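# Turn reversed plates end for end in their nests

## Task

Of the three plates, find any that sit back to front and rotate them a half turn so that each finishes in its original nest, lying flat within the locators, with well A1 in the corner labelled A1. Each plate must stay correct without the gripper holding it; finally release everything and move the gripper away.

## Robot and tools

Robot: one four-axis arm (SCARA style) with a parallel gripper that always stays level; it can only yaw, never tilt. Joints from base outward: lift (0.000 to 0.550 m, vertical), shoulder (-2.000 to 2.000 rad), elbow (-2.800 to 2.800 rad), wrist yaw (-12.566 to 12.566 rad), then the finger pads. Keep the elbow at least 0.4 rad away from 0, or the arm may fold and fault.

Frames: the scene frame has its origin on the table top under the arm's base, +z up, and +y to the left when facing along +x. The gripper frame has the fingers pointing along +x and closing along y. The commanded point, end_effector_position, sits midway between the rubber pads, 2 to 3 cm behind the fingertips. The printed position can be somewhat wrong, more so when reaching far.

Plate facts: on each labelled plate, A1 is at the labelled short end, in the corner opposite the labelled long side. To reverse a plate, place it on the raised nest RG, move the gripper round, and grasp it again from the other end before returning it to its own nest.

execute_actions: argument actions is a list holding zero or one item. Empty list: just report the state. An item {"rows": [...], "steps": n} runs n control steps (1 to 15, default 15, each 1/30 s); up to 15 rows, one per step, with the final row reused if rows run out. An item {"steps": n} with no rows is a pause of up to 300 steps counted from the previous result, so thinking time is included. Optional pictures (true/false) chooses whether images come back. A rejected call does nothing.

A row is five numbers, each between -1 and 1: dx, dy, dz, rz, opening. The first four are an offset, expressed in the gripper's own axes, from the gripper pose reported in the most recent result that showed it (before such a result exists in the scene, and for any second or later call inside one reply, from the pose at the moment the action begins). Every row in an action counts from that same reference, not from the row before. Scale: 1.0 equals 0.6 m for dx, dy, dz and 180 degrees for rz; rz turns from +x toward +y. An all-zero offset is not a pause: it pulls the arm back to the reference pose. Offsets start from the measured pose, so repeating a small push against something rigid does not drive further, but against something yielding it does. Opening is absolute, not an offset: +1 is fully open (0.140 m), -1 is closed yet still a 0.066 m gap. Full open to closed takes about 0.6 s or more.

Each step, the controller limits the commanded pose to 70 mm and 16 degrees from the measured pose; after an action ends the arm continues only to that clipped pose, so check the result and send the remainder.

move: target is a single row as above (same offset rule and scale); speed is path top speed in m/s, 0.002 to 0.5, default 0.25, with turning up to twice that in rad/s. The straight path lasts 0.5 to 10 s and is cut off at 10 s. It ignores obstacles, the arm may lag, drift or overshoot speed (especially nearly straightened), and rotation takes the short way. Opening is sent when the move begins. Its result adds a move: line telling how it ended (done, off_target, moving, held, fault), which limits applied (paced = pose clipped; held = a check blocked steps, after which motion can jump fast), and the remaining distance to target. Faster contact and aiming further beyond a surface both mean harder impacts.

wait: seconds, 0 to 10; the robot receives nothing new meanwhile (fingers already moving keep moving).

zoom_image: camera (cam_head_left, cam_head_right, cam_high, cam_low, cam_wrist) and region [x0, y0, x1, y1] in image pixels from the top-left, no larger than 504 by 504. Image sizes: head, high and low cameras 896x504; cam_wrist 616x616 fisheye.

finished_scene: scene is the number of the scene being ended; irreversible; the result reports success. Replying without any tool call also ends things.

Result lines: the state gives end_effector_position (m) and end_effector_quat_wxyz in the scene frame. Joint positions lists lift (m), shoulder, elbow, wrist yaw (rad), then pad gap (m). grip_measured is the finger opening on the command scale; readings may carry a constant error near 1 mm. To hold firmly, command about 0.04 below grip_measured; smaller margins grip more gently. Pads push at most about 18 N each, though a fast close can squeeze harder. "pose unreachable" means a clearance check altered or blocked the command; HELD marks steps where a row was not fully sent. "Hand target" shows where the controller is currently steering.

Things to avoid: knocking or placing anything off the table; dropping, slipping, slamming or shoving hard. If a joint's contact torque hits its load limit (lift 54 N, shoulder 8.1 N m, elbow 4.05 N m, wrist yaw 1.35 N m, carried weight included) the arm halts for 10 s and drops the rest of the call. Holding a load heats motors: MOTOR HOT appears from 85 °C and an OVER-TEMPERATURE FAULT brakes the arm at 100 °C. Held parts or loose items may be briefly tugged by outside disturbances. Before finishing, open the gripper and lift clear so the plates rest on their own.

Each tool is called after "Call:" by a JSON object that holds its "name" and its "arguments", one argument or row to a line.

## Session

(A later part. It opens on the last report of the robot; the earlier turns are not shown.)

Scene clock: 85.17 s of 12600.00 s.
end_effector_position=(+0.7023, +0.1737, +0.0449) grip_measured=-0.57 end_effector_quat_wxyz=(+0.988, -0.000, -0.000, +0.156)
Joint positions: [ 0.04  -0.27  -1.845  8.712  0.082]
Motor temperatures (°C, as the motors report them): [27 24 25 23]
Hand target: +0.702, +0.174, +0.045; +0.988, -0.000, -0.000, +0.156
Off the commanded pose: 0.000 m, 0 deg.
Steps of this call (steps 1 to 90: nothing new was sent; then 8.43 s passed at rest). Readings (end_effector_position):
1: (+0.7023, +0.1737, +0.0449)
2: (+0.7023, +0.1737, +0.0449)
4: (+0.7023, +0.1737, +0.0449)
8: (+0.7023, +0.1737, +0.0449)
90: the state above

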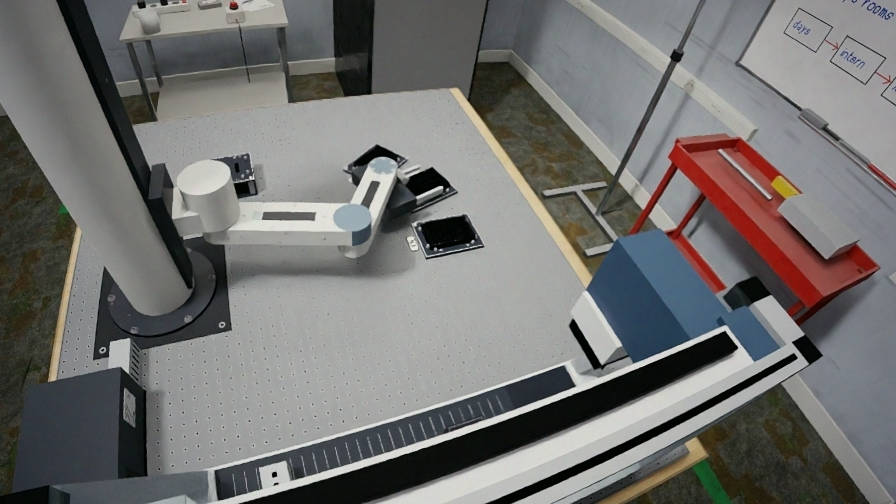

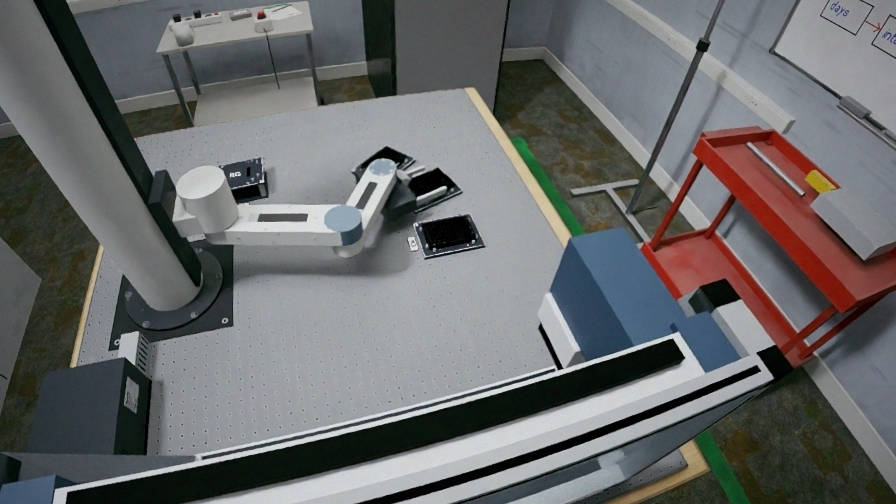

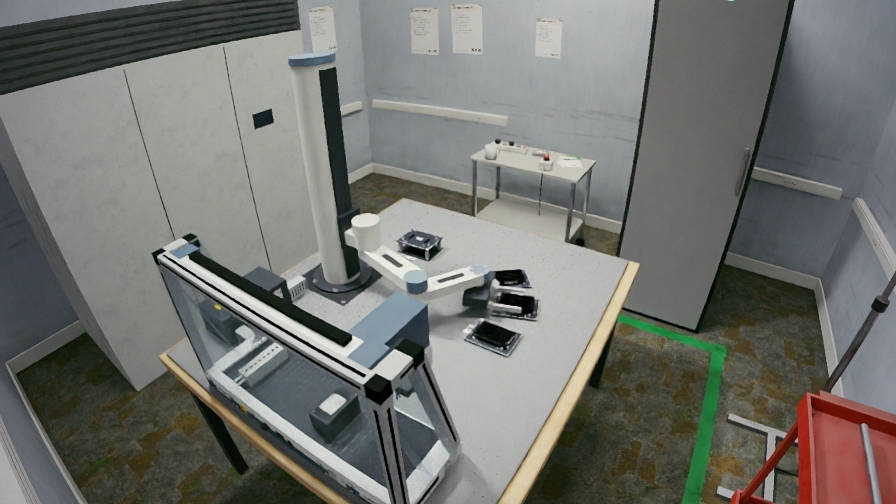

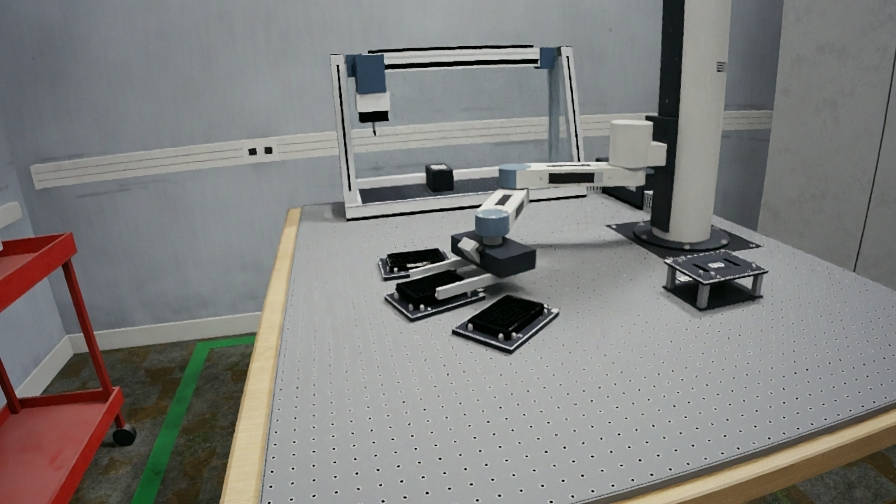

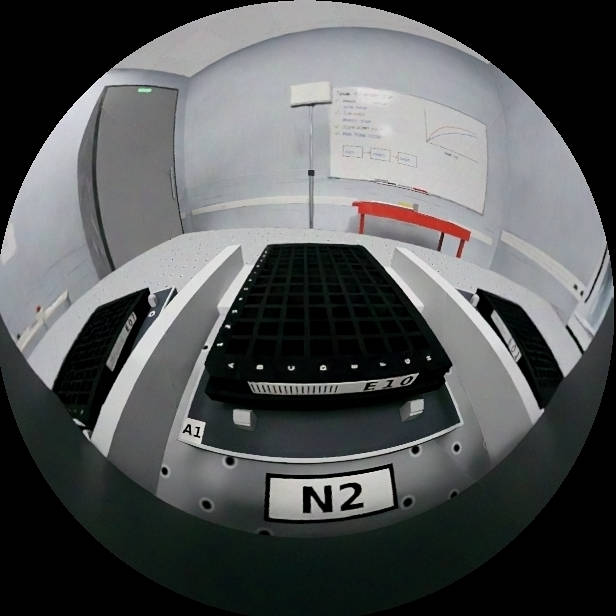

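Call:
{"name": "move", "arguments": {
  "target": [-0.0003,-0.0006,-0.0175,0,-0.615],
  "speed": 0.012
}}

Call:
{"name": "zoom_image", "arguments": {
  "camera": "cam_wrist",
  "region": [150,230,490,480]
}}

Scene clock: 88.77 s of 12600.00 s.
end_effector_position=(+0.7023, +0.1733, +0.0344) grip_measured=-0.57 end_effector_quat_wxyz=(+0.988, -0.000, -0.000, +0.156)
Joint positions: [ 0.029 -0.271 -1.844  8.712  0.082]
Motor temperatures (°C, as the motors report them): [27 24 25 23]
Hand target: +0.702, +0.173, +0.034; +0.988, -0.000, -0.000, +0.156
Off the commanded pose: 0.000 m, 0 deg.
move: done

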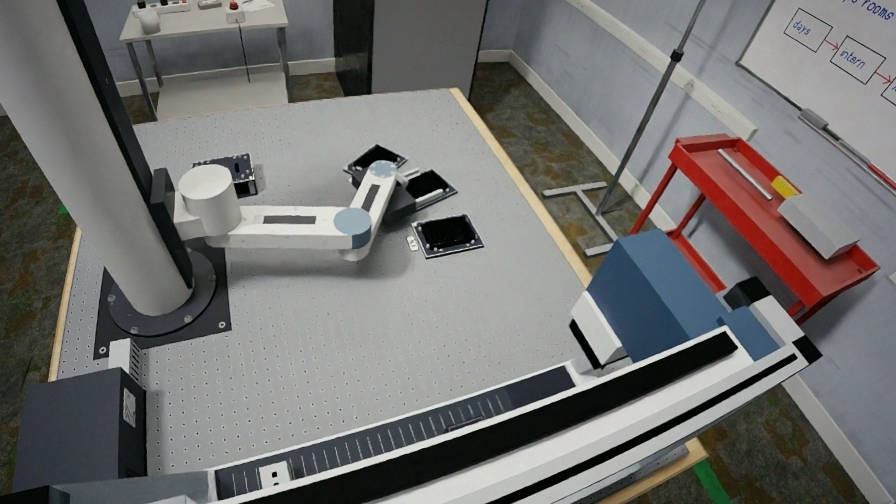

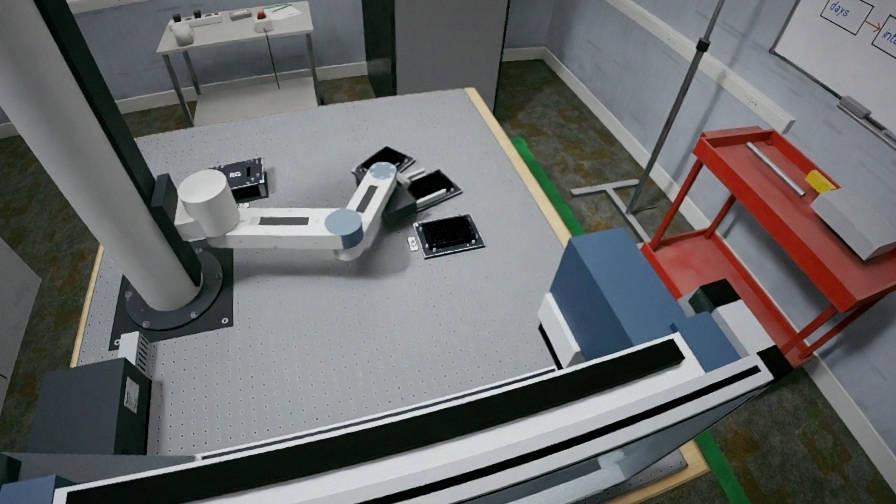

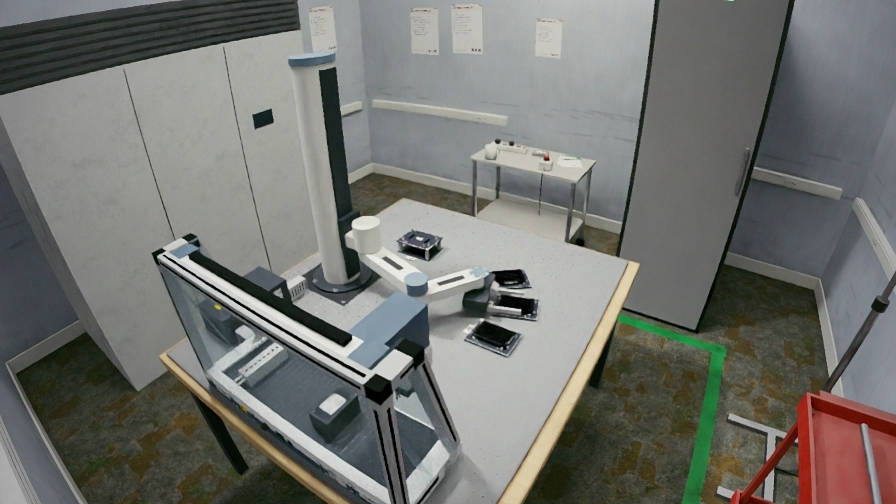

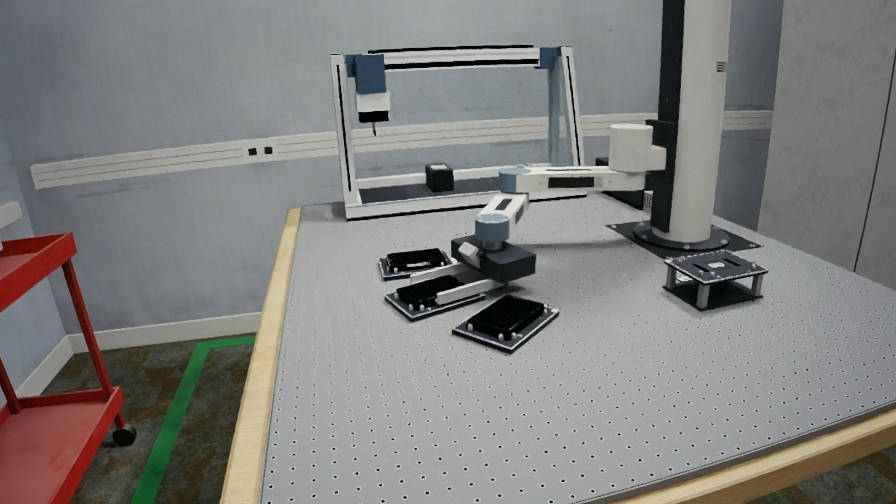

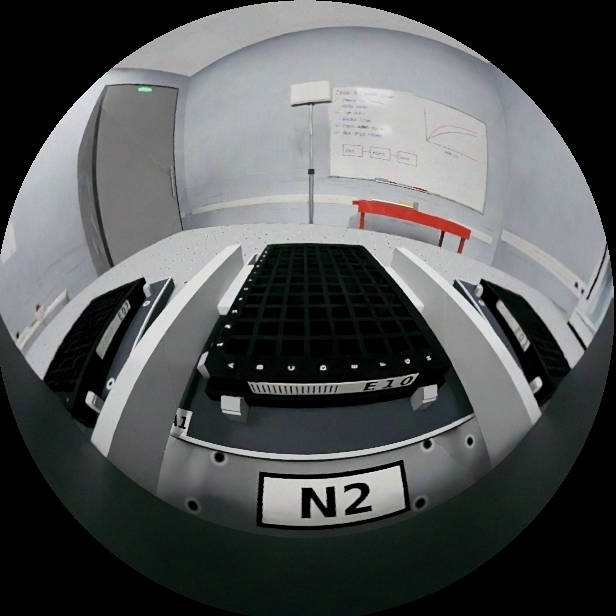

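Region (150, 230, 490, 480) of cam_wrist's 616x616 image, scaled by 1.482, with more detail than that image has; it fills the top 371 rows of this view, and the rest is white.

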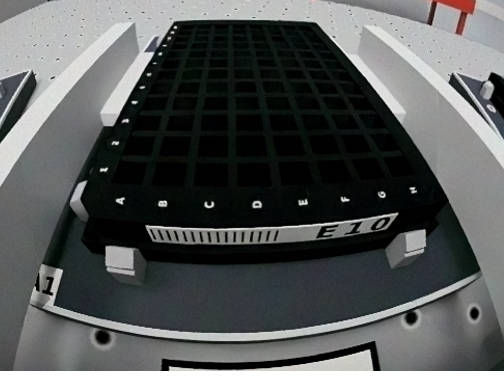

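Call:
{"name": "execute_actions", "arguments": {
  "actions": [
    {"rows":[[0,0,0,0,-0.56],[0,0,0,0,-0.5],[0,0,0,0,0],[0,0,0,0,0],[0,0,0,0,0],[0,0,0,0,0],[0,0,0,0,0],[0,0,0.01,0,0],[0,0,0.025,0,0],[0,0,0.05,0,0]],"steps":15}
  ],
  "pictures": false
}}

Call:
{"name": "move", "arguments": {
  "target": [-0.0453,-0.289,0,-0.1,0],
  "speed": 0.4
}}

Call:
{"name": "zoom_image", "arguments": {
  "camera": "cam_wrist",
  "region": [190,380,450,480]
}}

Scene clock: 95.20 s of 12600.00 s.
end_effector_position=(+0.7023, +0.1734, +0.0636) grip_measured=+0.00 end_effector_quat_wxyz=(+0.988, -0.000, -0.000, +0.156)
Joint positions: [ 0.059 -0.271 -1.844  8.712  0.103]
Motor temperatures (°C, as the motors report them): [27 24 25 23]
Hand target: +0.702, +0.173, +0.064; +0.988, -0.000, -0.000, +0.156
Off the commanded pose: 0.001 m, 0 deg.
Steps of this call (steps 1 to 90: nothing new was sent; then 2.93 s passed at rest; steps 91 to 105: all 15 steps of this action). Readings (end_effector_position):
91: (+0.7023, +0.1734, +0.0344)
92: (+0.7023, +0.1734, +0.0344)
94: (+0.7023, +0.1734, +0.0344)
98: (+0.7023, +0.1734, +0.0344)
105: the state above

Scene clock: 96.37 s of 12600.00 s.
end_effector_position=(+0.7299, -0.0002, +0.0644) grip_measured=+0.00 end_effector_quat_wxyz=(+1.000, -0.000, -0.000, -0.001)
Joint positions: [ 0.059 -0.591 -1.843  8.716  0.103]
Motor temperatures (°C, as the motors report them): [27 24 25 23]
Hand target: +0.730, +0.000, +0.064; +1.000, -0.000, -0.000, -0.000
Off the commanded pose: 0.000 m, 0 deg.
move: done

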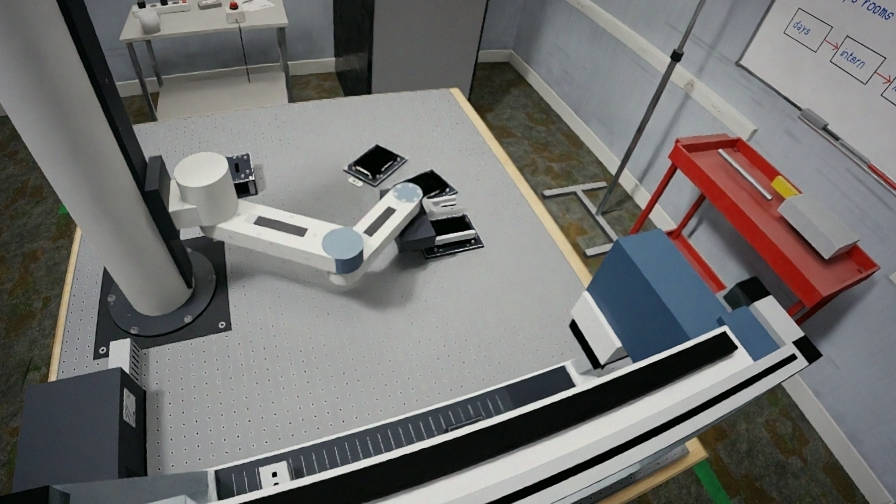

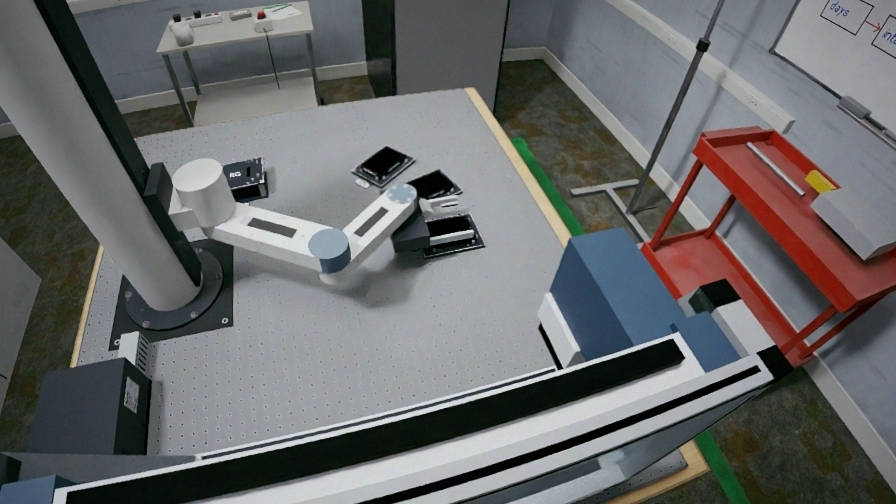

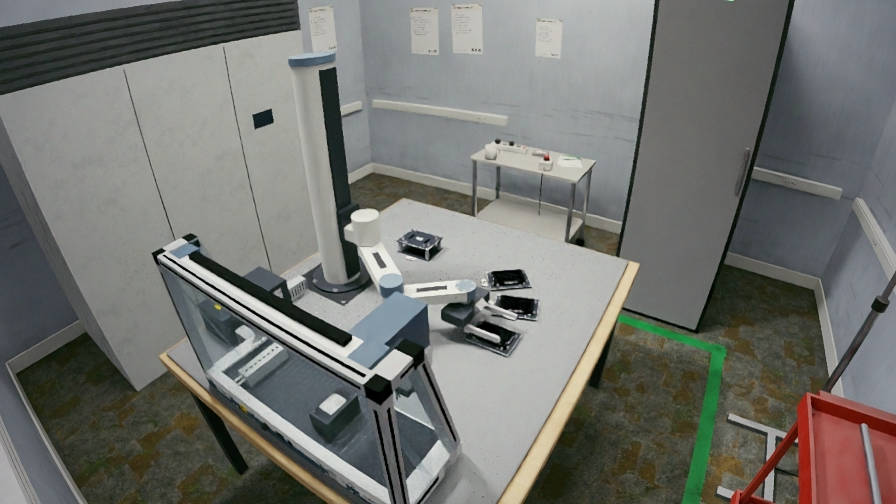

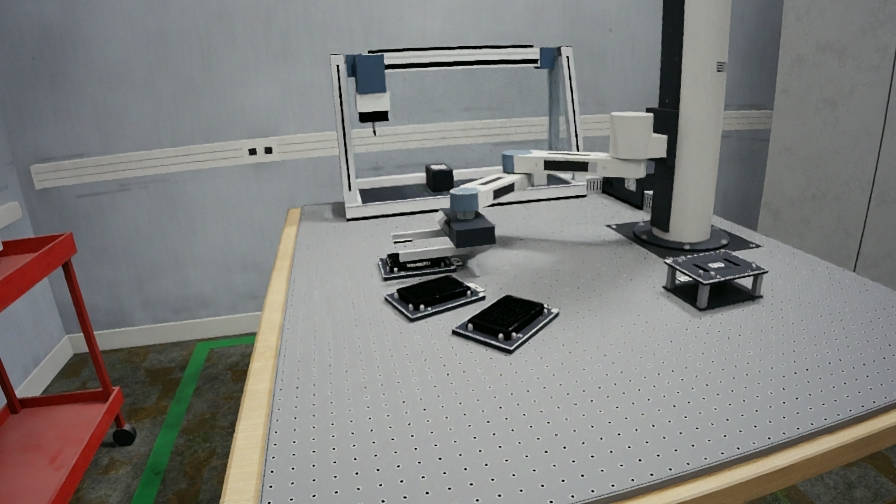

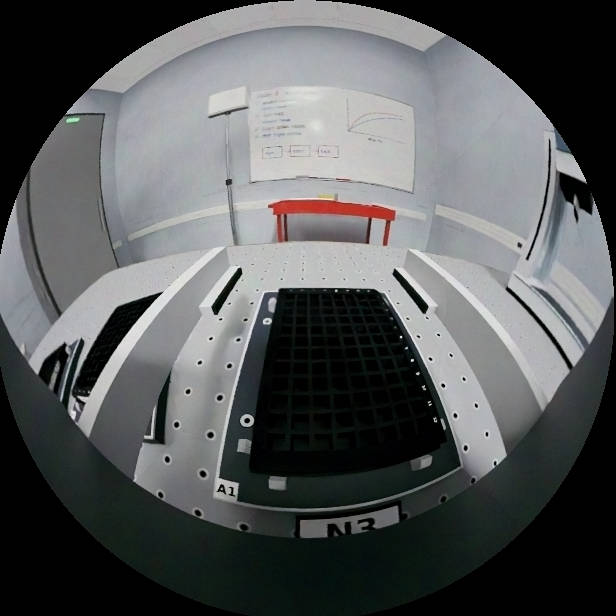

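Region (190, 380, 450, 480) of cam_wrist's 616x616 image, scaled by 1.938, with more detail than that image has; it fills the top 194 rows of this view, and the rest is white.

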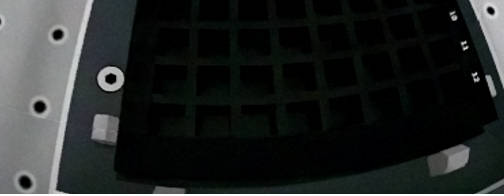

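Call:
{"name": "move", "arguments": {
  "target": [-0.044,-0.018,0,0,0],
  "speed": 0.3
}}

Call:
{"name": "zoom_image", "arguments": {
  "camera": "cam_wrist",
  "region": [190,380,450,480]
}}

Scene clock: 102.63 s of 12600.00 s.
end_effector_position=(+0.7035, -0.0110, +0.0644) grip_measured=+0.00 end_effector_quat_wxyz=(+1.000, -0.000, -0.000, -0.001)
Joint positions: [ 0.059 -0.688 -1.683  8.653  0.103]
Motor temperatures (°C, as the motors report them): [27 24 25 23]
Hand target: +0.704, -0.011, +0.064; +1.000, -0.000, -0.000, -0.001
Off the commanded pose: 0.000 m, 0 deg.
After step 90, 2.57 s passed at rest.
move: done

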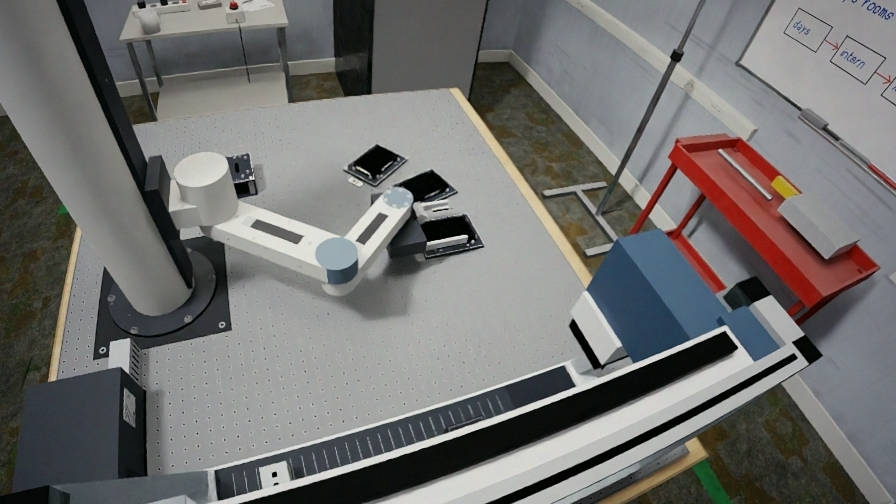

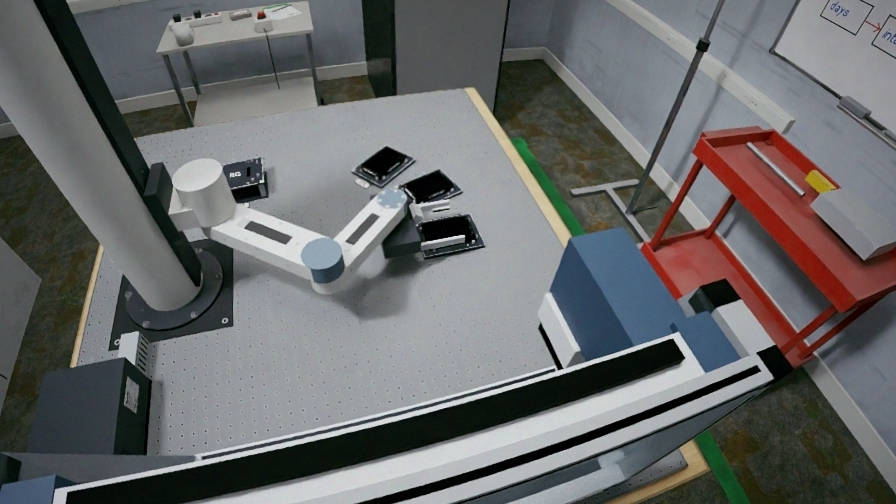

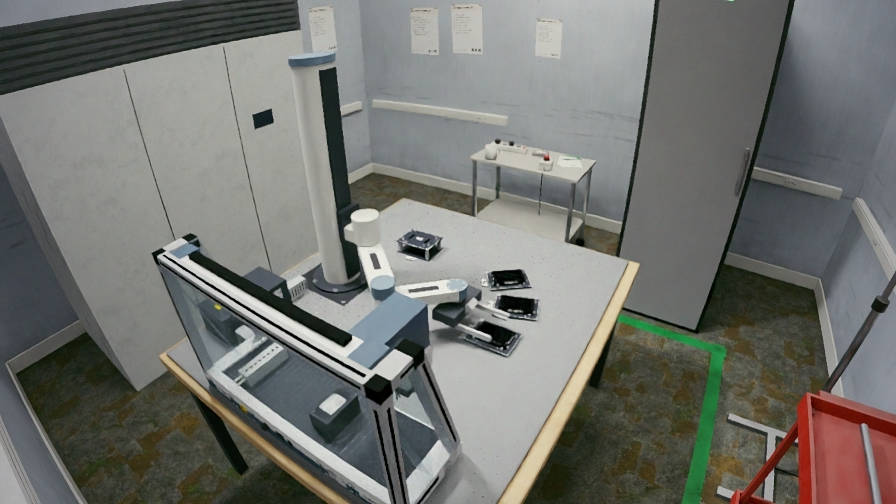

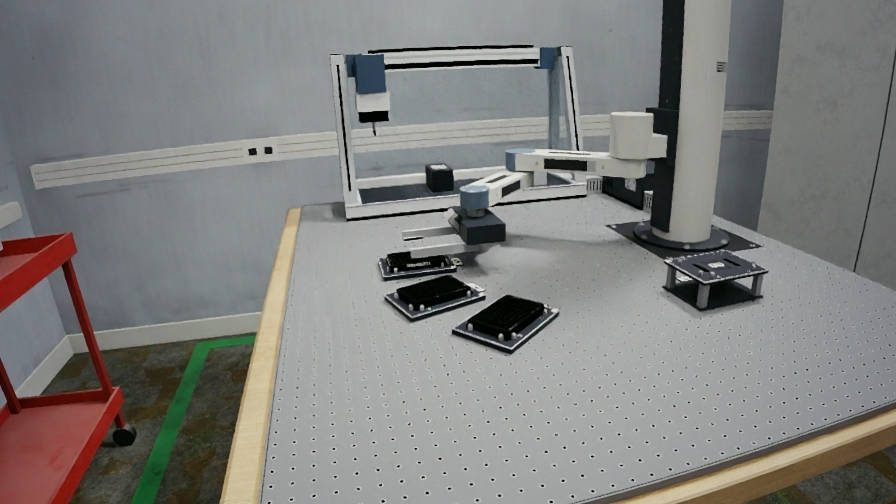

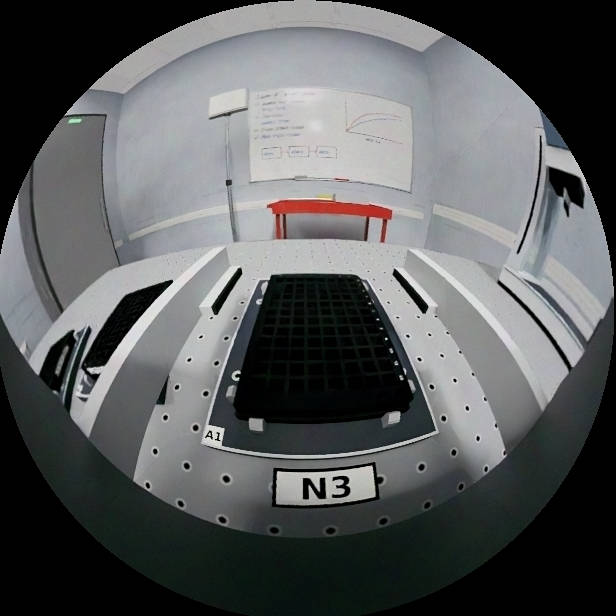

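Region (190, 380, 450, 480) of cam_wrist's 616x616 image, scaled by 1.938, with more detail than that image has; it fills the top 194 rows of this view, and the rest is white.

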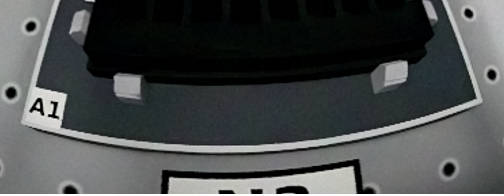

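Off by ~13 px along x only: +3.2 mm, and descend.

Call:
{"name": "move", "arguments": {
  "target": [0.0053,0,-0.05,0,0],
  "speed": 0.06
}}

Call:
{"name": "zoom_image", "arguments": {
  "camera": "cam_wrist",
  "region": [150,230,490,480]
}}

Scene clock: 105.90 s of 12600.00 s.
end_effector_position=(+0.7067, -0.0112, +0.0344) grip_measured=+0.00 end_effector_quat_wxyz=(+1.000, -0.000, -0.000, -0.001)
Joint positions: [ 0.029 -0.68  -1.702  8.663  0.103]
Motor temperatures (°C, as the motors report them): [27 24 25 23]
Hand target: +0.707, -0.011, +0.034; +1.000, -0.000, -0.000, -0.001
Off the commanded pose: 0.000 m, 0 deg.
move: done

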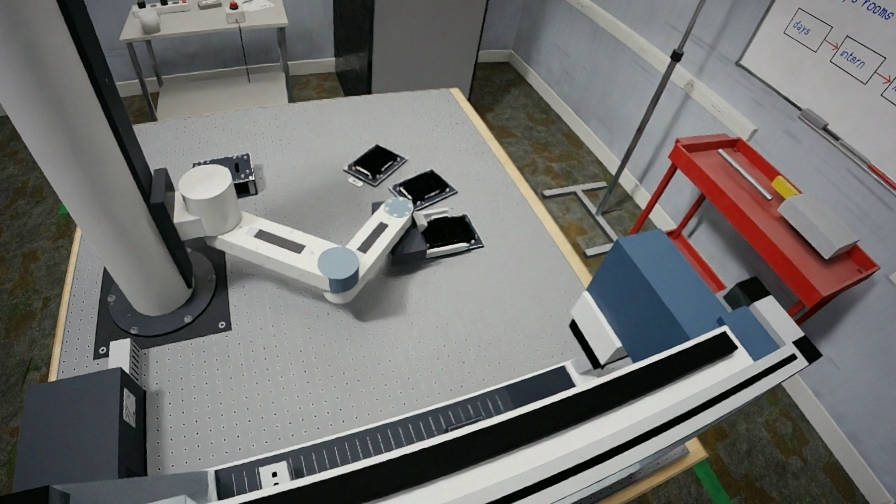

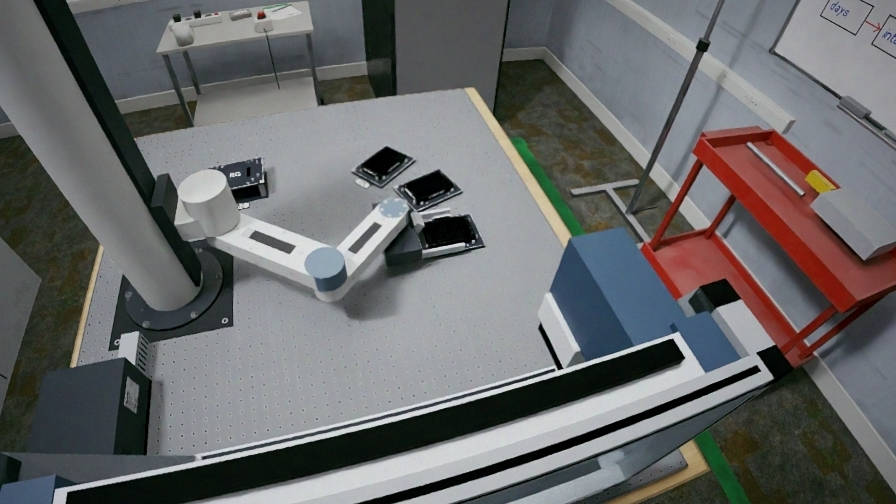

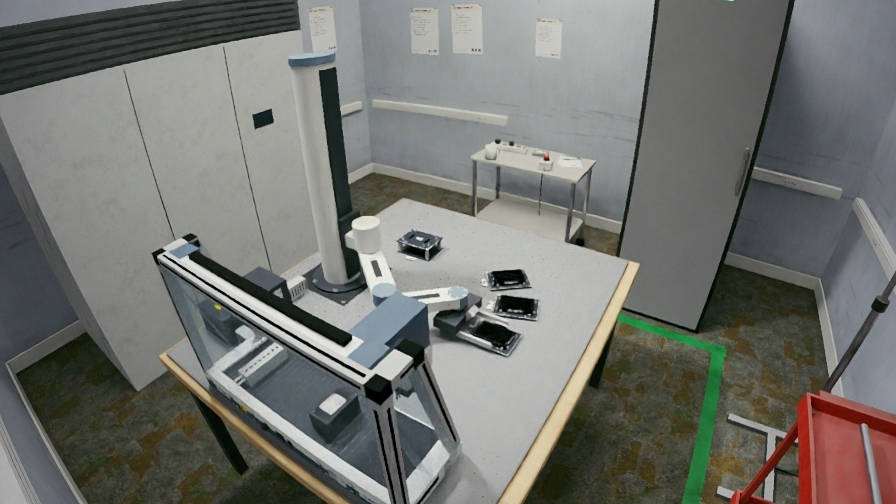

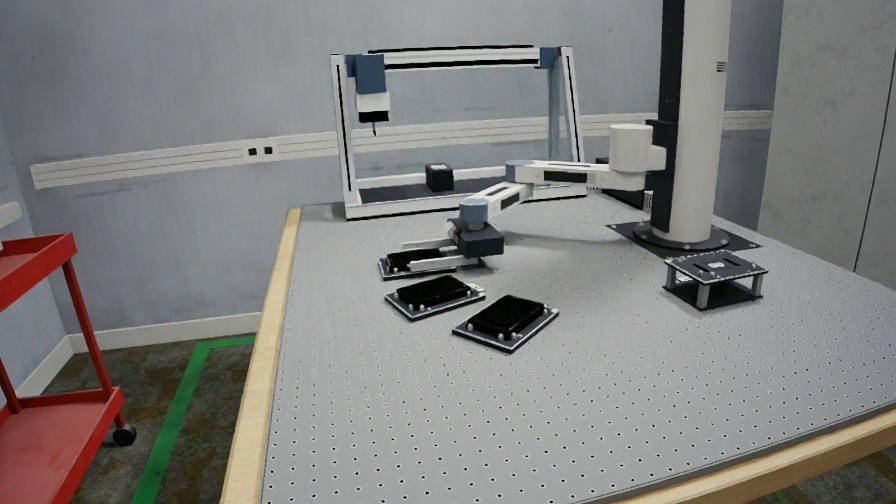

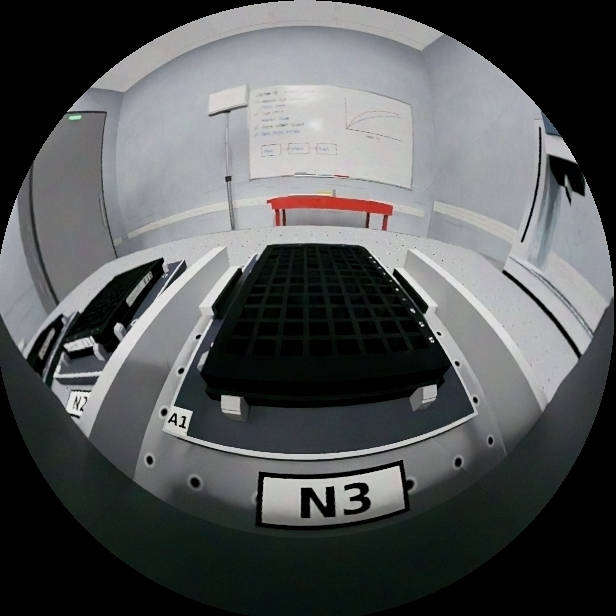

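Region (150, 230, 490, 480) of cam_wrist's 616x616 image, scaled by 1.482, with more detail than that image has; it fills the top 371 rows of this view, and the rest is white.

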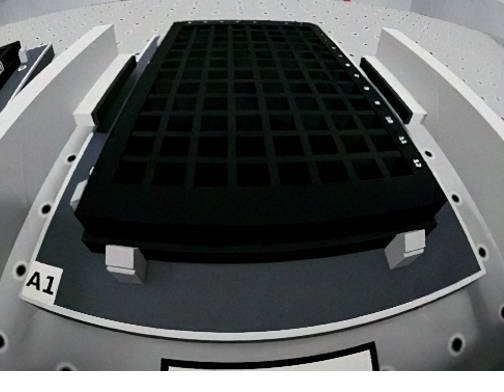

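Call:
{"name": "execute_actions", "arguments": {
  "actions": [
    {"rows":[[0,0,0,0,-0.45],[0,0,0,0,-0.45],[0,0,0,0,-0.45],[0,0,0,0,-0.45],[0,0,0,0,-0.47],[0,0,0,0,-0.49],[0,0,0,0,-0.51],[0,0,0,0,-0.53],[0,0,0,0,-0.55],[0,0,0,0,-0.57],[0,0,0,0,-0.59],[0,0,0,0,-0.615]],"steps":15}
  ],
  "pictures": false
}}

Call:
{"name": "move", "arguments": {
  "target": [0,0,0.122,0,-0.615],
  "speed": 0.12
}}

Call:
{"name": "move", "arguments": {
  "target": [-0.9070,0.5602,0,0.0099,-0.615],
  "speed": 0.4
}}

Scene clock: 112.17 s of 12600.00 s.
end_effector_position=(+0.7067, -0.0112, +0.0344) grip_measured=-0.57 end_effector_quat_wxyz=(+1.000, -0.000, -0.000, -0.001)
Joint positions: [ 0.029 -0.681 -1.702  8.663  0.082]
Motor temperatures (°C, as the motors report them): [27 24 25 23]
Hand target: +0.707, -0.011, +0.034; +1.000, -0.000, -0.000, -0.001
Off the commanded pose: 0.000 m, 0 deg.
Steps of this call (steps 1 to 90: nothing new was sent; then 2.77 s passed at rest; steps 91 to 105: all 15 steps of this action). Readings (end_effector_position):
91: (+0.7067, -0.0112, +0.0344)
92: (+0.7067, -0.0112, +0.0344)
94: (+0.7067, -0.0112, +0.0344)
98: (+0.7067, -0.0112, +0.0344)
105: the state above

Scene clock: 113.33 s of 12600.00 s.
end_effector_position=(+0.7067, -0.0112, +0.1076) grip_measured=-0.57 end_effector_quat_wxyz=(+1.000, -0.000, -0.000, -0.001)
Joint positions: [ 0.103 -0.681 -1.702  8.663  0.082]
Motor temperatures (°C, as the motors report them): [27 24 25 23]
Hand target: +0.707, -0.011, +0.108; +1.000, -0.000, -0.000, -0.001
Off the commanded pose: 0.000 m, 0 deg.
move: done

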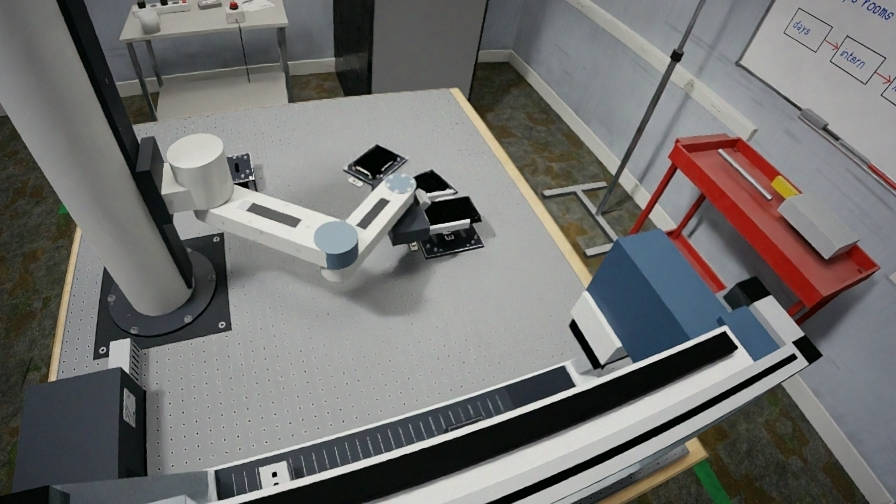

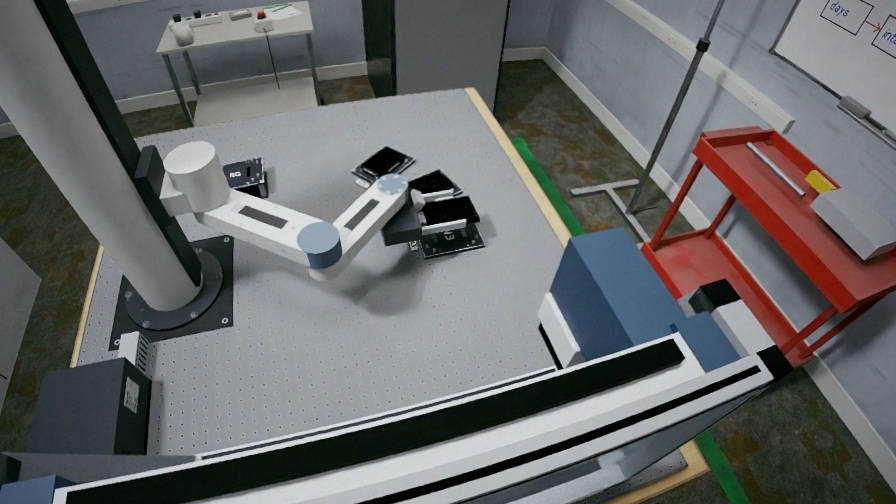

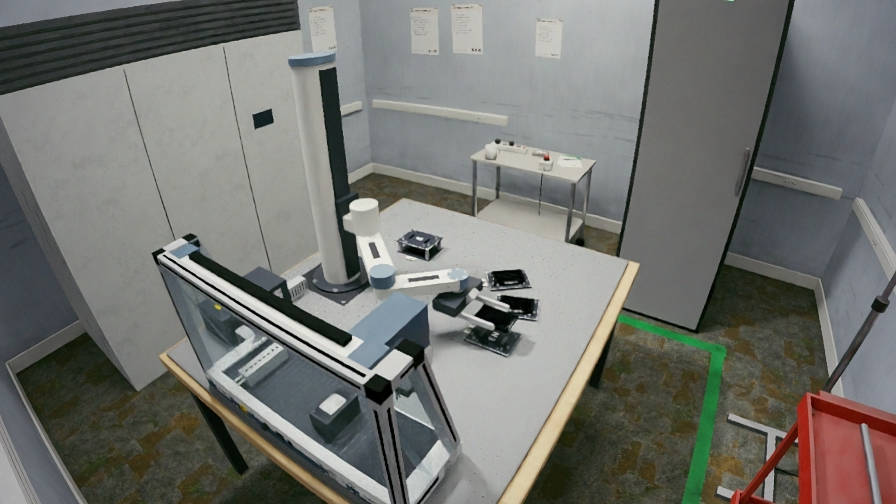

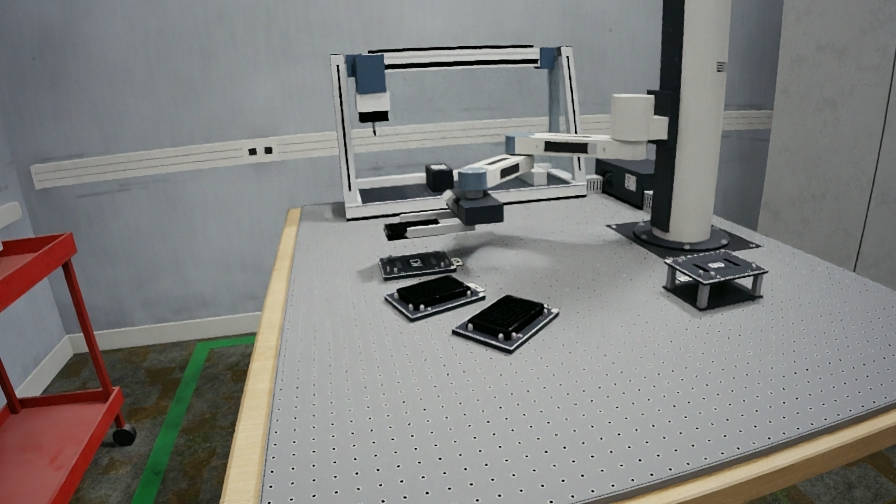

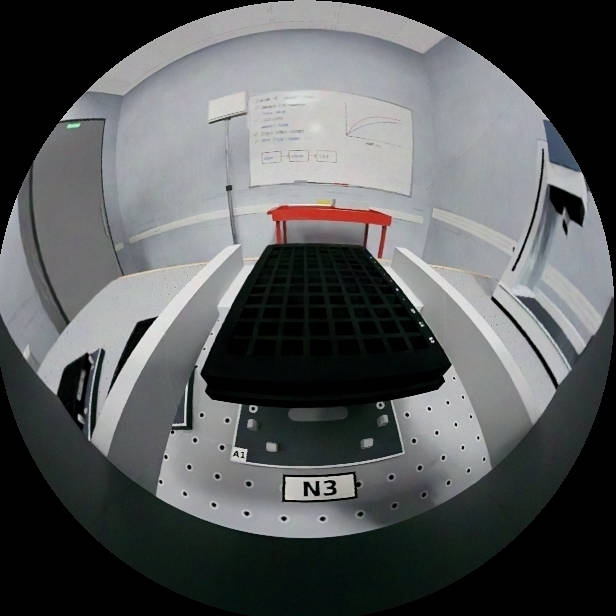

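Scene clock: 115.70 s of 12600.00 s.
end_effector_position=(+0.1630, +0.3257, +0.1076) grip_measured=-0.57 end_effector_quat_wxyz=(+1.000, -0.000, -0.000, +0.015)
Joint positions: [ 0.103  1.274 -1.5    6.539  0.082]
Motor temperatures (°C, as the motors report them): [27 24 25 23]
Hand target: +0.163, +0.326, +0.108; +1.000, -0.000, -0.000, +0.015
Off the commanded pose: 0.000 m, 0 deg.
move: done; limits=paced

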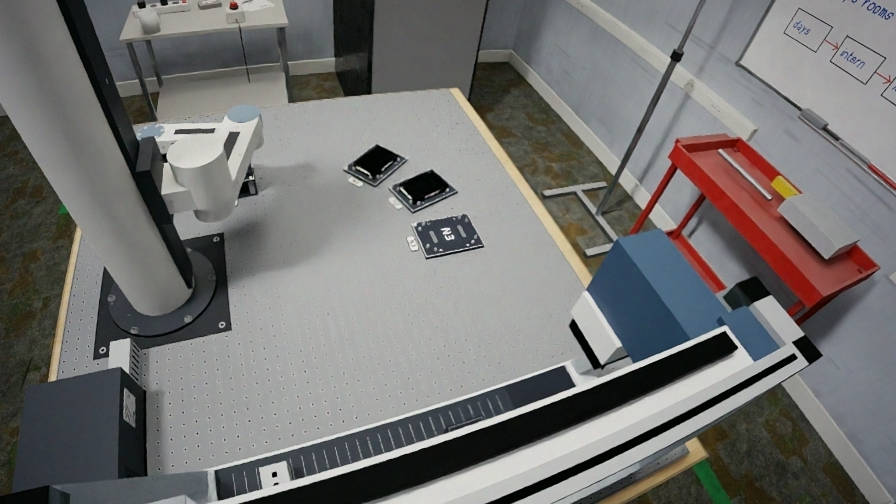

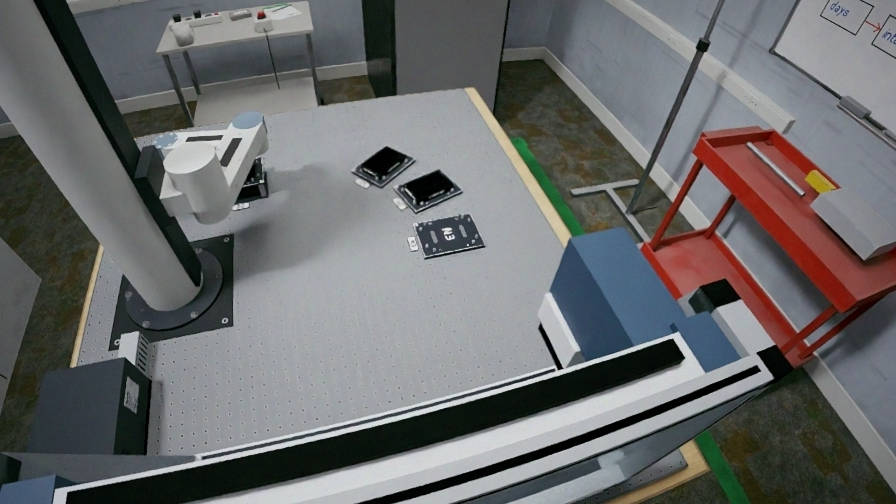

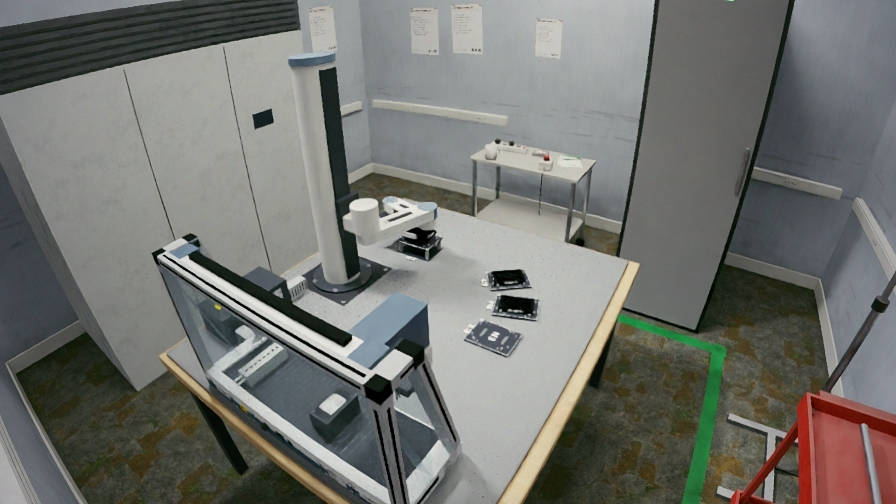

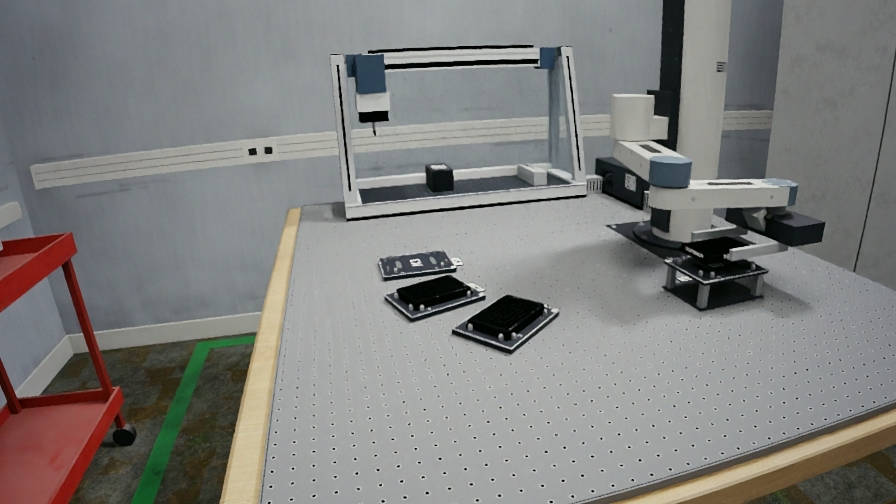

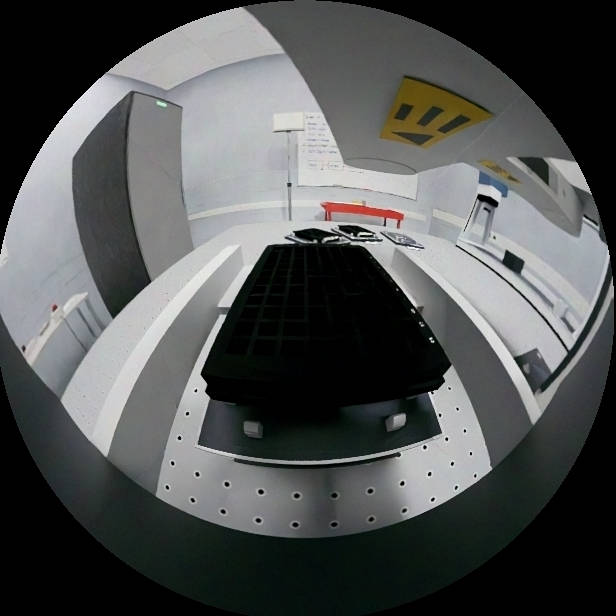

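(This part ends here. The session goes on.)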